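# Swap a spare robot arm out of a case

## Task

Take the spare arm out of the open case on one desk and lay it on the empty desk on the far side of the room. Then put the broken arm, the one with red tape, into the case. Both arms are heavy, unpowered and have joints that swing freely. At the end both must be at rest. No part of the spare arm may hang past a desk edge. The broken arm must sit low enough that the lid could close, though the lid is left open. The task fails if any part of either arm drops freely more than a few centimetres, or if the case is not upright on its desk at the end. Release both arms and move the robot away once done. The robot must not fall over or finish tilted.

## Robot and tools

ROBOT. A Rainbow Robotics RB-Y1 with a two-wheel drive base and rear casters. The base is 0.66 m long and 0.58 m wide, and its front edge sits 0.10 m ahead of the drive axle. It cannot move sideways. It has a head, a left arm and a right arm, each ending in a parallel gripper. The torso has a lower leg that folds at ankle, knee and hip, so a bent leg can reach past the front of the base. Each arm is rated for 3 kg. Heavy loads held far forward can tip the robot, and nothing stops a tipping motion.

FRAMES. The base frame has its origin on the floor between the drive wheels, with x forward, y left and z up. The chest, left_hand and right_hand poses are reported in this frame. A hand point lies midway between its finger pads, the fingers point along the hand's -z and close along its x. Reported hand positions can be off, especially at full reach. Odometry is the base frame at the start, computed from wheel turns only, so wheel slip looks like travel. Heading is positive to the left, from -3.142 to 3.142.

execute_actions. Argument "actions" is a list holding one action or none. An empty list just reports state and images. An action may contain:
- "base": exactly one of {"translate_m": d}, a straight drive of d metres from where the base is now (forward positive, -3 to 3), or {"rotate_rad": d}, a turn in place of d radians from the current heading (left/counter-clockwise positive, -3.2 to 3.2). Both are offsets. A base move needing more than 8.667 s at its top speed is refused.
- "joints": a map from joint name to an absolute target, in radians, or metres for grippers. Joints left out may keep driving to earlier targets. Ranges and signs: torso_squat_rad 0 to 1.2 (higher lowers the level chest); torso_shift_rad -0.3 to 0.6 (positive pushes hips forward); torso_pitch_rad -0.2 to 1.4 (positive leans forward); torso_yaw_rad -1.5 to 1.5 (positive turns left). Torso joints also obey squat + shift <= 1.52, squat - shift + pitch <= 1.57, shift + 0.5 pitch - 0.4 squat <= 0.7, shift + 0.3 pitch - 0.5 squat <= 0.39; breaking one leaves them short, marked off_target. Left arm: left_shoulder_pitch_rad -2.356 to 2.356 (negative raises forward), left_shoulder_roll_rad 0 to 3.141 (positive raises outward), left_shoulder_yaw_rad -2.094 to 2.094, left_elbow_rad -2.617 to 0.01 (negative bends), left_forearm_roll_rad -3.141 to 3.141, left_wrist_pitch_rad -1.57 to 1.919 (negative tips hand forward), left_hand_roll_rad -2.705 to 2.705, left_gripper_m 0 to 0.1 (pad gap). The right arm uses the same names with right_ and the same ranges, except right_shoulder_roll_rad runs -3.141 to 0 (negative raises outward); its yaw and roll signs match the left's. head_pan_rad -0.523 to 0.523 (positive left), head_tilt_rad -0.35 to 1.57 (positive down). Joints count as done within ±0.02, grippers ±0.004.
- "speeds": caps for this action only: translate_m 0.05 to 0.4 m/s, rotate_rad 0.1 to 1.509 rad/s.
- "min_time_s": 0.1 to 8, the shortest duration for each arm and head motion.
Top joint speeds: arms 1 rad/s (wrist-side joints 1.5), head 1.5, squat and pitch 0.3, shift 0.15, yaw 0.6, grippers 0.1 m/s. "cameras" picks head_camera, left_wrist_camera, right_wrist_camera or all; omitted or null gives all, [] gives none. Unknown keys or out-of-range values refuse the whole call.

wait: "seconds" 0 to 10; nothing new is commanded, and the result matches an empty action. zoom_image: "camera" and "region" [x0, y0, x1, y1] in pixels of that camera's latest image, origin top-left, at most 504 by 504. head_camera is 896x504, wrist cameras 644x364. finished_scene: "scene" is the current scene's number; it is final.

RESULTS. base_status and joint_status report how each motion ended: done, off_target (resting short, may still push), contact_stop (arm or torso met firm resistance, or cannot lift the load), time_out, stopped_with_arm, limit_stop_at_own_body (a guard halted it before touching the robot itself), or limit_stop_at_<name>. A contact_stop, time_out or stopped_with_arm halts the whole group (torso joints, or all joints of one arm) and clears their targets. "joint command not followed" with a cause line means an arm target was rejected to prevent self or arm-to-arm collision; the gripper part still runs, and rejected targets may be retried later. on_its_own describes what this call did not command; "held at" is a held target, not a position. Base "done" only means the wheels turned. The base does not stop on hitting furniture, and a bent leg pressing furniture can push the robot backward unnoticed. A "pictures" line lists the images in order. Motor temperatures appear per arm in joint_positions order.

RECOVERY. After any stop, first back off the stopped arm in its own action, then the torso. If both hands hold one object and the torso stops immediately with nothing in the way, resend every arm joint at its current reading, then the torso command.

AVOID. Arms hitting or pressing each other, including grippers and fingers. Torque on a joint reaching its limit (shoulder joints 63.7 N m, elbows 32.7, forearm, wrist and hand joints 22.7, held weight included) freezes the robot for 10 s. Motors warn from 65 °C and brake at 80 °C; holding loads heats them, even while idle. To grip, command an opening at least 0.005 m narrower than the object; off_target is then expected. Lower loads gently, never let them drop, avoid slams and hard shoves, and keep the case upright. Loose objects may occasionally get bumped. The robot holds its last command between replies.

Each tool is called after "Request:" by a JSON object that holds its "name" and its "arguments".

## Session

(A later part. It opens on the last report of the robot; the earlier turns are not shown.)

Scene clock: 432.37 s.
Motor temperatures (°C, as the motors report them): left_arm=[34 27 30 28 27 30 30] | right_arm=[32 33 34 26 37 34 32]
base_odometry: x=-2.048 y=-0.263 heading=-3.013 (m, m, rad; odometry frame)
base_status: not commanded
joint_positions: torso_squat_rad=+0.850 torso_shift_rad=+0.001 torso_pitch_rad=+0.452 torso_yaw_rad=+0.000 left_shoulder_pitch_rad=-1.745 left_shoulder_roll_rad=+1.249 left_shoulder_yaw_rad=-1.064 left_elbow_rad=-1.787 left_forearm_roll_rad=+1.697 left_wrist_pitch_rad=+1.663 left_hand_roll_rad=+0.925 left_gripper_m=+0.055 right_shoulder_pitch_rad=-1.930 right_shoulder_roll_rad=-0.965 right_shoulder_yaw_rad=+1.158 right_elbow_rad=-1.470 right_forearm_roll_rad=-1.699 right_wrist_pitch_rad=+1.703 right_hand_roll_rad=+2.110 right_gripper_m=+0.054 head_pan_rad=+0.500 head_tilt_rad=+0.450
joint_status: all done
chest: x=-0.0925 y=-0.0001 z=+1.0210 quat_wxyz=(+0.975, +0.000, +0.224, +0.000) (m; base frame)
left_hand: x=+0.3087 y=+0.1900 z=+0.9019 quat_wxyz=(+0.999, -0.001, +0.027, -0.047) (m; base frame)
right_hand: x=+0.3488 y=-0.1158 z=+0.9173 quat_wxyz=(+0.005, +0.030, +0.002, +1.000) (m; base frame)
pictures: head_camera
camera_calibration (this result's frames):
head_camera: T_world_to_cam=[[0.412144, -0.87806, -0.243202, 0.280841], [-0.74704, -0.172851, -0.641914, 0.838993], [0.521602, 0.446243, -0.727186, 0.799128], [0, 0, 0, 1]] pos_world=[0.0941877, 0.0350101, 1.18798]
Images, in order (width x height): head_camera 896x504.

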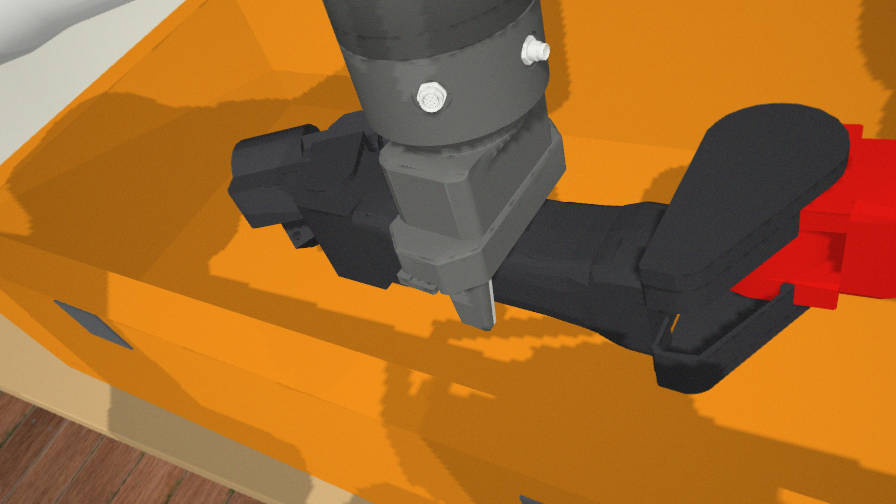

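Request:
{"name": "execute_actions", "arguments": {"actions": [{"joints": {"torso_squat_rad": 0.96, "torso_pitch_rad": 0.4, "head_pan_rad": 0.0, "head_tilt_rad": 0.5}}], "cameras": ["head_camera"]}}

Scene clock: 440.03 s.
Motor temperatures (°C, as the motors report them): left_arm=[34 27 30 28 27 30 30] | right_arm=[32 33 34 26 37 34 32]
base_odometry: x=-2.048 y=-0.263 heading=-3.013 (m, m, rad; odometry frame)
base_status: not commanded
joint_positions: torso_squat_rad=+0.960 torso_shift_rad=+0.001 torso_pitch_rad=+0.401 torso_yaw_rad=+0.000 left_shoulder_pitch_rad=-1.745 left_shoulder_roll_rad=+1.249 left_shoulder_yaw_rad=-1.064 left_elbow_rad=-1.787 left_forearm_roll_rad=+1.697 left_wrist_pitch_rad=+1.663 left_hand_roll_rad=+0.925 left_gripper_m=+0.055 right_shoulder_pitch_rad=-1.930 right_shoulder_roll_rad=-0.965 right_shoulder_yaw_rad=+1.158 right_elbow_rad=-1.470 right_forearm_roll_rad=-1.699 right_wrist_pitch_rad=+1.703 right_hand_roll_rad=+2.110 right_gripper_m=+0.054 head_pan_rad=+0.000 head_tilt_rad=+0.500
joint_status: all done
chest: x=-0.1067 y=-0.0001 z=+0.9668 quat_wxyz=(+0.980, +0.000, +0.199, +0.000) (m; base frame)
left_hand: x=+0.2999 y=+0.1900 z=+0.8680 quat_wxyz=(+0.999, +0.000, +0.002, -0.047) (m; base frame)
right_hand: x=+0.3392 y=-0.1158 z=+0.8855 quat_wxyz=(+0.005, +0.005, +0.001, +1.000) (m; base frame)
pictures: head_camera
camera_calibration (this result's frames):
head_camera: T_world_to_cam=[[-0.0190682, -0.999242, -0.033952, 0.0357814], [-0.77816, 0.0361542, -0.627025, 0.773191], [0.627777, 0.0144638, -0.778259, 0.834692], [0, 0, 0, 1]] pos_world=[0.0783481, -0.00427277, 1.13563]
Images, in order (width x height): head_camera 896x504.

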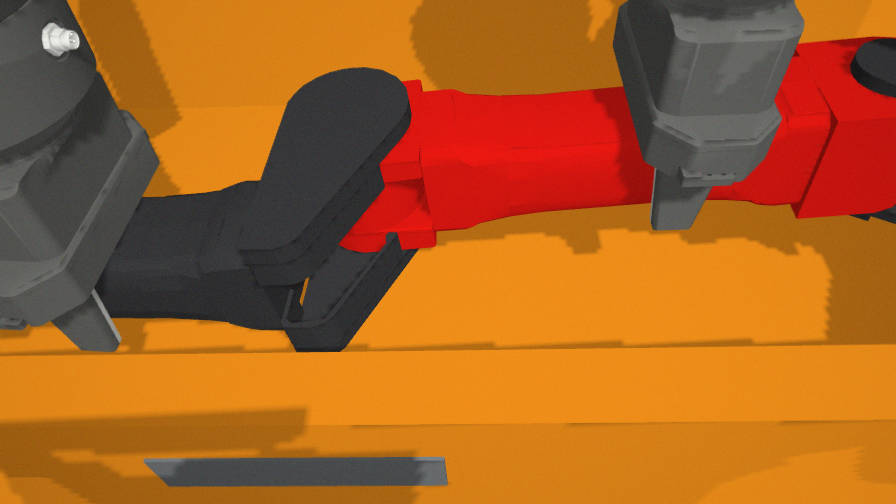

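Request:
{"name": "execute_actions", "arguments": {"actions": [{"joints": {"torso_squat_rad": 1.03, "head_pan_rad": 0.52, "head_tilt_rad": 0.3}}], "cameras": ["head_camera", "left_wrist_camera"]}}

Scene clock: 442.93 s.
Motor temperatures (°C, as the motors report them): left_arm=[34 27 30 28 27 30 30] | right_arm=[33 33 34 26 37 34 32]
base_odometry: x=-2.048 y=-0.263 heading=-3.013 (m, m, rad; odometry frame)
base_status: not commanded
joint_positions: torso_squat_rad=+1.030 torso_shift_rad=+0.001 torso_pitch_rad=+0.401 torso_yaw_rad=+0.000 left_shoulder_pitch_rad=-1.746 left_shoulder_roll_rad=+1.249 left_shoulder_yaw_rad=-1.064 left_elbow_rad=-1.787 left_forearm_roll_rad=+1.697 left_wrist_pitch_rad=+1.664 left_hand_roll_rad=+0.925 left_gripper_m=+0.055 right_shoulder_pitch_rad=-1.930 right_shoulder_roll_rad=-0.966 right_shoulder_yaw_rad=+1.158 right_elbow_rad=-1.470 right_forearm_roll_rad=-1.699 right_wrist_pitch_rad=+1.703 right_hand_roll_rad=+2.110 right_gripper_m=+0.054 head_pan_rad=+0.520 head_tilt_rad=+0.300
joint_status: all done
chest: x=-0.1068 y=-0.0001 z=+0.9258 quat_wxyz=(+0.980, +0.000, +0.199, +0.000) (m; base frame)
left_hand: x=+0.3000 y=+0.1899 z=+0.8273 quat_wxyz=(+0.999, +0.000, +0.002, -0.047) (m; base frame)
right_hand: x=+0.3391 y=-0.1159 z=+0.8443 quat_wxyz=(+0.005, +0.005, +0.001, +1.000) (m; base frame)
pictures: head_camera, left_wrist_camera
camera_calibration (this result's frames):
head_camera: T_world_to_cam=[[0.444633, -0.865398, -0.231058, 0.2553], [-0.619895, -0.111098, -0.77678, 0.913633], [0.646554, 0.488614, -0.585854, 0.591033], [0, 0, 0, 1]] pos_world=[0.070707, 0.0336522, 1.11494]
left_wrist_camera: T_world_to_cam=[[0.993127, -0.112236, -0.0331957, -0.240556], [-0.0638281, -0.75709, 0.650185, -0.344763], [-0.0981064, -0.643598, -0.75905, 0.866054], [0, 0, 0, 1]] pos_world=[0.301862, 0.269374, 0.873553]
Images, in order (width x height): head_camera 896x504, left_wrist_camera 644x364.

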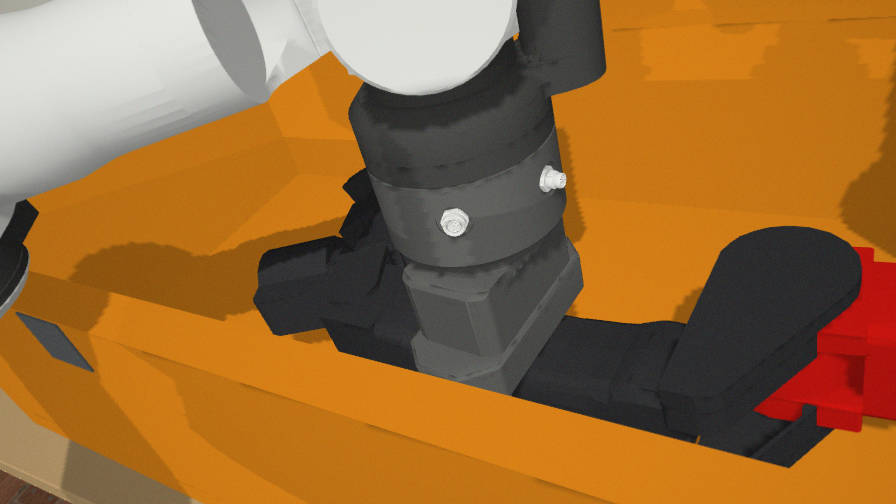

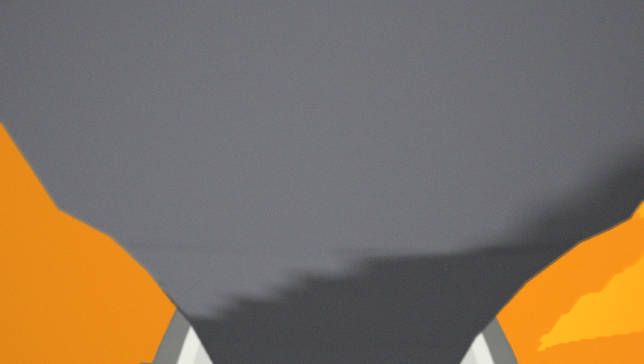

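Request:
{"name": "execute_actions", "arguments": {"actions": [{"joints": {"torso_squat_rad": 1.05}}], "cameras": []}}

Request:
{"name": "execute_actions", "arguments": {"actions": [{"joints": {"torso_squat_rad": 1.06}}], "cameras": []}}

Scene clock: 446.33 s.
Motor temperatures (°C, as the motors report them): left_arm=[34 27 30 28 27 30 30] | right_arm=[33 33 34 26 37 34 32]
base_odometry: x=-2.048 y=-0.263 heading=-3.013 (m, m, rad; odometry frame)
base_status: not commanded
joint_positions: torso_squat_rad=+1.050 torso_shift_rad=+0.001 torso_pitch_rad=+0.401 torso_yaw_rad=+0.000 left_shoulder_pitch_rad=-1.746 left_shoulder_roll_rad=+1.249 left_shoulder_yaw_rad=-1.064 left_elbow_rad=-1.787 left_forearm_roll_rad=+1.698 left_wrist_pitch_rad=+1.664 left_hand_roll_rad=+0.925 left_gripper_m=+0.055 right_shoulder_pitch_rad=-1.930 right_shoulder_roll_rad=-0.966 right_shoulder_yaw_rad=+1.158 right_elbow_rad=-1.470 right_forearm_roll_rad=-1.699 right_wrist_pitch_rad=+1.703 right_hand_roll_rad=+2.110 right_gripper_m=+0.054 head_pan_rad=+0.520 head_tilt_rad=+0.300
joint_status: all done
chest: x=-0.1068 y=-0.0001 z=+0.9137 quat_wxyz=(+0.980, +0.000, +0.199, +0.000) (m; base frame)
left_hand: x=+0.3000 y=+0.1899 z=+0.8152 quat_wxyz=(+0.999, +0.000, +0.002, -0.047) (m; base frame)
right_hand: x=+0.3391 y=-0.1159 z=+0.8323 quat_wxyz=(+0.005, +0.005, +0.001, +1.000) (m; base frame)
pictures: none
No camera images: the call's "cameras" was empty. Leave "cameras" out to get every camera's image.

Scene clock: 446.90 s.
Motor temperatures (°C, as the motors report them): left_arm=[34 27 30 28 27 30 30] | right_arm=[33 33 34 26 37 34 32]
base_odometry: x=-2.048 y=-0.263 heading=-3.013 (m, m, rad; odometry frame)
base_status: not commanded
joint_positions: torso_squat_rad=+1.060 torso_shift_rad=+0.001 torso_pitch_rad=+0.401 torso_yaw_rad=+0.000 left_shoulder_pitch_rad=-1.745 left_shoulder_roll_rad=+1.249 left_shoulder_yaw_rad=-1.064 left_elbow_rad=-1.787 left_forearm_roll_rad=+1.697 left_wrist_pitch_rad=+1.664 left_hand_roll_rad=+0.925 left_gripper_m=+0.055 right_shoulder_pitch_rad=-1.932 right_shoulder_roll_rad=-0.966 right_shoulder_yaw_rad=+1.158 right_elbow_rad=-1.470 right_forearm_roll_rad=-1.700 right_wrist_pitch_rad=+1.703 right_hand_roll_rad=+2.110 right_gripper_m=+0.054 head_pan_rad=+0.520 head_tilt_rad=+0.300
joint_status: all done
chest: x=-0.1069 y=-0.0001 z=+0.9076 quat_wxyz=(+0.980, +0.000, +0.199, +0.000) (m; base frame)
left_hand: x=+0.2997 y=+0.1901 z=+0.8088 quat_wxyz=(+0.999, +0.000, +0.002, -0.047) (m; base frame)
right_hand: x=+0.3392 y=-0.1155 z=+0.8271 quat_wxyz=(+0.005, +0.004, +0.001, +1.000) (m; base frame)
pictures: none
No camera images: the call's "cameras" was empty. Leave "cameras" out to get every camera's image.

Request:
{"name": "execute_actions", "arguments": {"actions": [{"joints": {"torso_squat_rad": 1.067}}], "cameras": []}}

Scene clock: 449.30 s.
Motor temperatures (°C, as the motors report them): left_arm=[34 27 30 28 27 30 30] | right_arm=[33 33 34 26 37 34 32]
base_odometry: x=-2.048 y=-0.263 heading=-3.013 (m, m, rad; odometry frame)
base_status: not commanded
joint_positions: torso_squat_rad=+1.067 torso_shift_rad=+0.001 torso_pitch_rad=+0.401 torso_yaw_rad=+0.000 left_shoulder_pitch_rad=-1.745 left_shoulder_roll_rad=+1.249 left_shoulder_yaw_rad=-1.065 left_elbow_rad=-1.787 left_forearm_roll_rad=+1.698 left_wrist_pitch_rad=+1.664 left_hand_roll_rad=+0.925 left_gripper_m=+0.054 right_shoulder_pitch_rad=-1.934 right_shoulder_roll_rad=-0.966 right_shoulder_yaw_rad=+1.156 right_elbow_rad=-1.470 right_forearm_roll_rad=-1.699 right_wrist_pitch_rad=+1.703 right_hand_roll_rad=+2.110 right_gripper_m=+0.054 head_pan_rad=+0.520 head_tilt_rad=+0.300
joint_status: all done
chest: x=-0.1071 y=+0.0000 z=+0.9034 quat_wxyz=(+0.980, +0.000, +0.199, +0.000) (m; base frame)
left_hand: x=+0.2995 y=+0.1902 z=+0.8046 quat_wxyz=(+0.999, +0.000, +0.002, -0.047) (m; base frame)
right_hand: x=+0.3394 y=-0.1151 z=+0.8243 quat_wxyz=(+0.005, +0.003, +0.000, +1.000) (m; base frame)
pictures: none
No camera images: the call's "cameras" was empty. Leave "cameras" out to get every camera's image.

Request:
{"name": "execute_actions", "arguments": {"actions": [{"joints": {"right_gripper_m": 0.08}}], "cameras": []}}

Request:
{"name": "execute_actions", "arguments": {"actions": [{"joints": {"right_shoulder_pitch_rad": -1.953, "torso_squat_rad": 1.073}}], "cameras": []}}

Scene clock: 453.53 s.
Motor temperatures (°C, as the motors report them): left_arm=[34 27 30 28 27 30 30] | right_arm=[32 33 34 26 37 34 32]
base_odometry: x=-2.048 y=-0.263 heading=-3.013 (m, m, rad; odometry frame)
base_status: not commanded
joint_positions: torso_squat_rad=+1.067 torso_shift_rad=+0.001 torso_pitch_rad=+0.401 torso_yaw_rad=+0.000 left_shoulder_pitch_rad=-1.745 left_shoulder_roll_rad=+1.249 left_shoulder_yaw_rad=-1.065 left_elbow_rad=-1.787 left_forearm_roll_rad=+1.698 left_wrist_pitch_rad=+1.664 left_hand_roll_rad=+0.925 left_gripper_m=+0.054 right_shoulder_pitch_rad=-1.933 right_shoulder_roll_rad=-0.967 right_shoulder_yaw_rad=+1.156 right_elbow_rad=-1.470 right_forearm_roll_rad=-1.699 right_wrist_pitch_rad=+1.703 right_hand_roll_rad=+2.110 right_gripper_m=+0.080 head_pan_rad=+0.520 head_tilt_rad=+0.300
joint_status: all done
chest: x=-0.1071 y=+0.0000 z=+0.9034 quat_wxyz=(+0.980, +0.000, +0.199, +0.000) (m; base frame)
left_hand: x=+0.2995 y=+0.1903 z=+0.8047 quat_wxyz=(+0.999, +0.000, +0.002, -0.047) (m; base frame)
right_hand: x=+0.3396 y=-0.1154 z=+0.8244 quat_wxyz=(+0.005, +0.002, +0.000, +1.000) (m; base frame)
pictures: none
No camera images: the call's "cameras" was empty. Leave "cameras" out to get every camera's image.

Scene clock: 454.03 s.
Motor temperatures (°C, as the motors report them): left_arm=[34 27 30 28 27 30 30] | right_arm=[32 33 34 26 37 34 32]
base_odometry: x=-2.048 y=-0.263 heading=-3.013 (m, m, rad; odometry frame)
base_status: not commanded
joint_positions: torso_squat_rad=+1.073 torso_shift_rad=+0.000 torso_pitch_rad=+0.399 torso_yaw_rad=+0.000 left_shoulder_pitch_rad=-1.748 left_shoulder_roll_rad=+1.250 left_shoulder_yaw_rad=-1.062 left_elbow_rad=-1.787 left_forearm_roll_rad=+1.698 left_wrist_pitch_rad=+1.664 left_hand_roll_rad=+0.925 left_gripper_m=+0.054 right_shoulder_pitch_rad=-1.953 right_shoulder_roll_rad=-0.967 right_shoulder_yaw_rad=+1.156 right_elbow_rad=-1.470 right_forearm_roll_rad=-1.699 right_wrist_pitch_rad=+1.703 right_hand_roll_rad=+2.110 right_gripper_m=+0.080 head_pan_rad=+0.520 head_tilt_rad=+0.300
joint_status: all done
chest: x=-0.1076 y=-0.0001 z=+0.8998 quat_wxyz=(+0.980, +0.000, +0.198, +0.000) (m; base frame)
left_hand: x=+0.2999 y=+0.1901 z=+0.8035 quat_wxyz=(+0.999, +0.000, -0.001, -0.047) (m; base frame)
right_hand: x=+0.3413 y=-0.1125 z=+0.8294 quat_wxyz=(+0.002, -0.008, -0.001, +1.000) (m; base frame)
pictures: none
No camera images: the call's "cameras" was empty. Leave "cameras" out to get every camera's image.

Left is unloaded. Release and rise.

Request:
{"name": "execute_actions", "arguments": {"actions": [{"joints": {"left_gripper_m": 0.08}}], "cameras": []}}

Request:
{"name": "execute_actions", "arguments": {"actions": [{"joints": {"torso_squat_rad": 0.65, "head_pan_rad": 0.3, "head_tilt_rad": 0.5}}], "cameras": ["head_camera"]}}

Scene clock: 459.20 s.
Motor temperatures (°C, as the motors report them): left_arm=[34 27 30 28 27 30 30] | right_arm=[32 33 34 26 37 34 32]
base_odometry: x=-2.048 y=-0.263 heading=-3.013 (m, m, rad; odometry frame)
base_status: not commanded
joint_positions: torso_squat_rad=+1.073 torso_shift_rad=+0.000 torso_pitch_rad=+0.399 torso_yaw_rad=+0.000 left_shoulder_pitch_rad=-1.748 left_shoulder_roll_rad=+1.250 left_shoulder_yaw_rad=-1.062 left_elbow_rad=-1.787 left_forearm_roll_rad=+1.698 left_wrist_pitch_rad=+1.664 left_hand_roll_rad=+0.925 left_gripper_m=+0.080 right_shoulder_pitch_rad=-1.953 right_shoulder_roll_rad=-0.967 right_shoulder_yaw_rad=+1.156 right_elbow_rad=-1.470 right_forearm_roll_rad=-1.699 right_wrist_pitch_rad=+1.703 right_hand_roll_rad=+2.110 right_gripper_m=+0.080 head_pan_rad=+0.520 head_tilt_rad=+0.300
joint_status: all done
chest: x=-0.1076 y=-0.0001 z=+0.8998 quat_wxyz=(+0.980, +0.000, +0.198, +0.000) (m; base frame)
left_hand: x=+0.2999 y=+0.1900 z=+0.8035 quat_wxyz=(+0.999, +0.000, -0.001, -0.047) (m; base frame)
right_hand: x=+0.3413 y=-0.1125 z=+0.8293 quat_wxyz=(+0.002, -0.008, -0.001, +1.000) (m; base frame)
pictures: none
No camera images: the call's "cameras" was empty. Leave "cameras" out to get every camera's image.

Scene clock: 461.43 s.
Motor temperatures (°C, as the motors report them): left_arm=[34 27 30 28 27 30 30] | right_arm=[32 33 34 26 37 34 32]
base_odometry: x=-2.048 y=-0.263 heading=-3.013 (m, m, rad; odometry frame)
base_status: not commanded
joint_positions: torso_squat_rad=+0.650 torso_shift_rad=+0.000 torso_pitch_rad=+0.400 torso_yaw_rad=+0.000 left_shoulder_pitch_rad=-1.747 left_shoulder_roll_rad=+1.250 left_shoulder_yaw_rad=-1.063 left_elbow_rad=-1.787 left_forearm_roll_rad=+1.698 left_wrist_pitch_rad=+1.664 left_hand_roll_rad=+0.925 left_gripper_m=+0.080 right_shoulder_pitch_rad=-1.953 right_shoulder_roll_rad=-0.967 right_shoulder_yaw_rad=+1.156 right_elbow_rad=-1.470 right_forearm_roll_rad=-1.699 right_wrist_pitch_rad=+1.703 right_hand_roll_rad=+2.110 right_gripper_m=+0.080 head_pan_rad=+0.300 head_tilt_rad=+0.500
joint_status: all done
chest: x=-0.1073 y=-0.0002 z=+1.1228 quat_wxyz=(+0.980, +0.000, +0.199, +0.000) (m; base frame)
left_hand: x=+0.2999 y=+0.1899 z=+1.0256 quat_wxyz=(+0.999, +0.000, +0.000, -0.047) (m; base frame)
right_hand: x=+0.3416 y=-0.1126 z=+1.0520 quat_wxyz=(+0.002, -0.007, -0.001, +1.000) (m; base frame)
pictures: head_camera
camera_calibration (this result's frames):
head_camera: T_world_to_cam=[[0.253152, -0.955851, -0.149205, 0.193032], [-0.767762, -0.104665, -0.632129, 0.877101], [0.588604, 0.274579, -0.760363, 0.933119], [0, 0, 0, 1]] pos_world=[0.0753005, 0.0200966, 1.29275]
Images, in order (width x height): head_camera 896x504.

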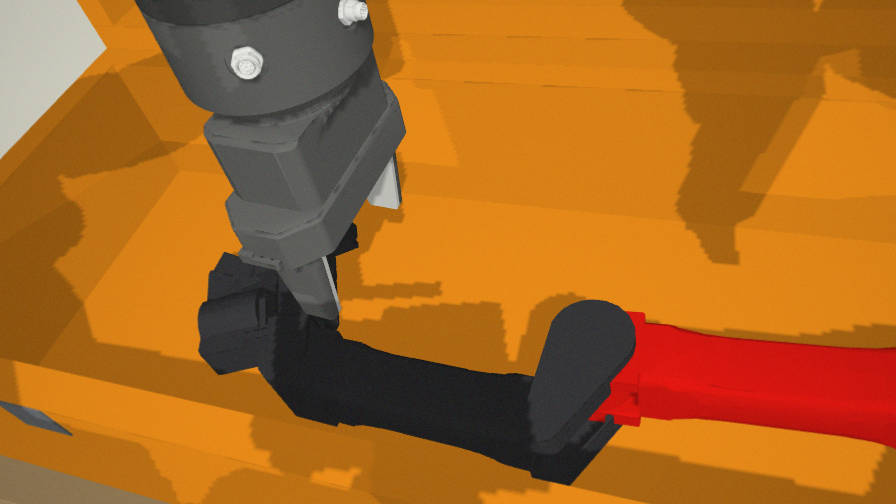

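Request:
{"name": "execute_actions", "arguments": {"actions": [{"base": {"translate_m": -0.6}, "joints": {"torso_squat_rad": 0.2, "torso_pitch_rad": 0.2, "head_pan_rad": 0.0, "head_tilt_rad": 0.35}}], "cameras": ["head_camera"]}}

Scene clock: 468.97 s.
Motor temperatures (°C, as the motors report them): left_arm=[34 27 30 28 27 30 30] | right_arm=[31 33 34 26 37 34 32]
base_odometry: x=-1.453 y=-0.187 heading=-3.015 (m, m, rad; odometry frame)
base_status: done
joint_positions: torso_squat_rad=+0.200 torso_shift_rad=+0.000 torso_pitch_rad=+0.200 torso_yaw_rad=+0.000 left_shoulder_pitch_rad=-1.747 left_shoulder_roll_rad=+1.249 left_shoulder_yaw_rad=-1.063 left_elbow_rad=-1.787 left_forearm_roll_rad=+1.698 left_wrist_pitch_rad=+1.664 left_hand_roll_rad=+0.925 left_gripper_m=+0.080 right_shoulder_pitch_rad=-1.953 right_shoulder_roll_rad=-0.967 right_shoulder_yaw_rad=+1.156 right_elbow_rad=-1.470 right_forearm_roll_rad=-1.699 right_wrist_pitch_rad=+1.703 right_hand_roll_rad=+2.110 right_gripper_m=+0.080 head_pan_rad=+0.000 head_tilt_rad=+0.350
joint_status: all done
chest: x=-0.1663 y=-0.0003 z=+1.2698 quat_wxyz=(+0.995, +0.000, +0.100, +0.000) (m; base frame)
left_hand: x=+0.2521 y=+0.1897 z=+1.2555 quat_wxyz=(+0.994, +0.005, -0.100, -0.047) (m; base frame)
right_hand: x=+0.2877 y=-0.1129 z=+1.2897 quat_wxyz=(+0.002, -0.107, -0.001, +0.994) (m; base frame)
pictures: head_camera
camera_calibration (this result's frames):
head_camera: T_world_to_cam=[[-0.00623276, -0.999235, -0.03861, 0.0526526], [-0.514688, 0.0363094, -0.856608, 1.26125], [0.857355, 0.0145331, -0.514521, 0.782397], [0, 0, 0, 1]] pos_world=[-0.0213119, -0.00455356, 1.48499]
Images, in order (width x height): head_camera 896x504.

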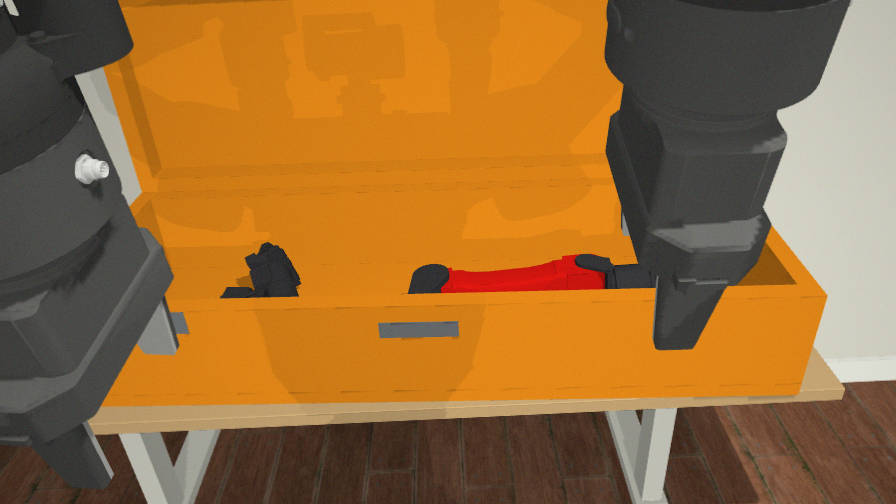

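Request:
{"name": "finished_scene", "arguments": {"scene": 2}}

The scene is finished: the task was done.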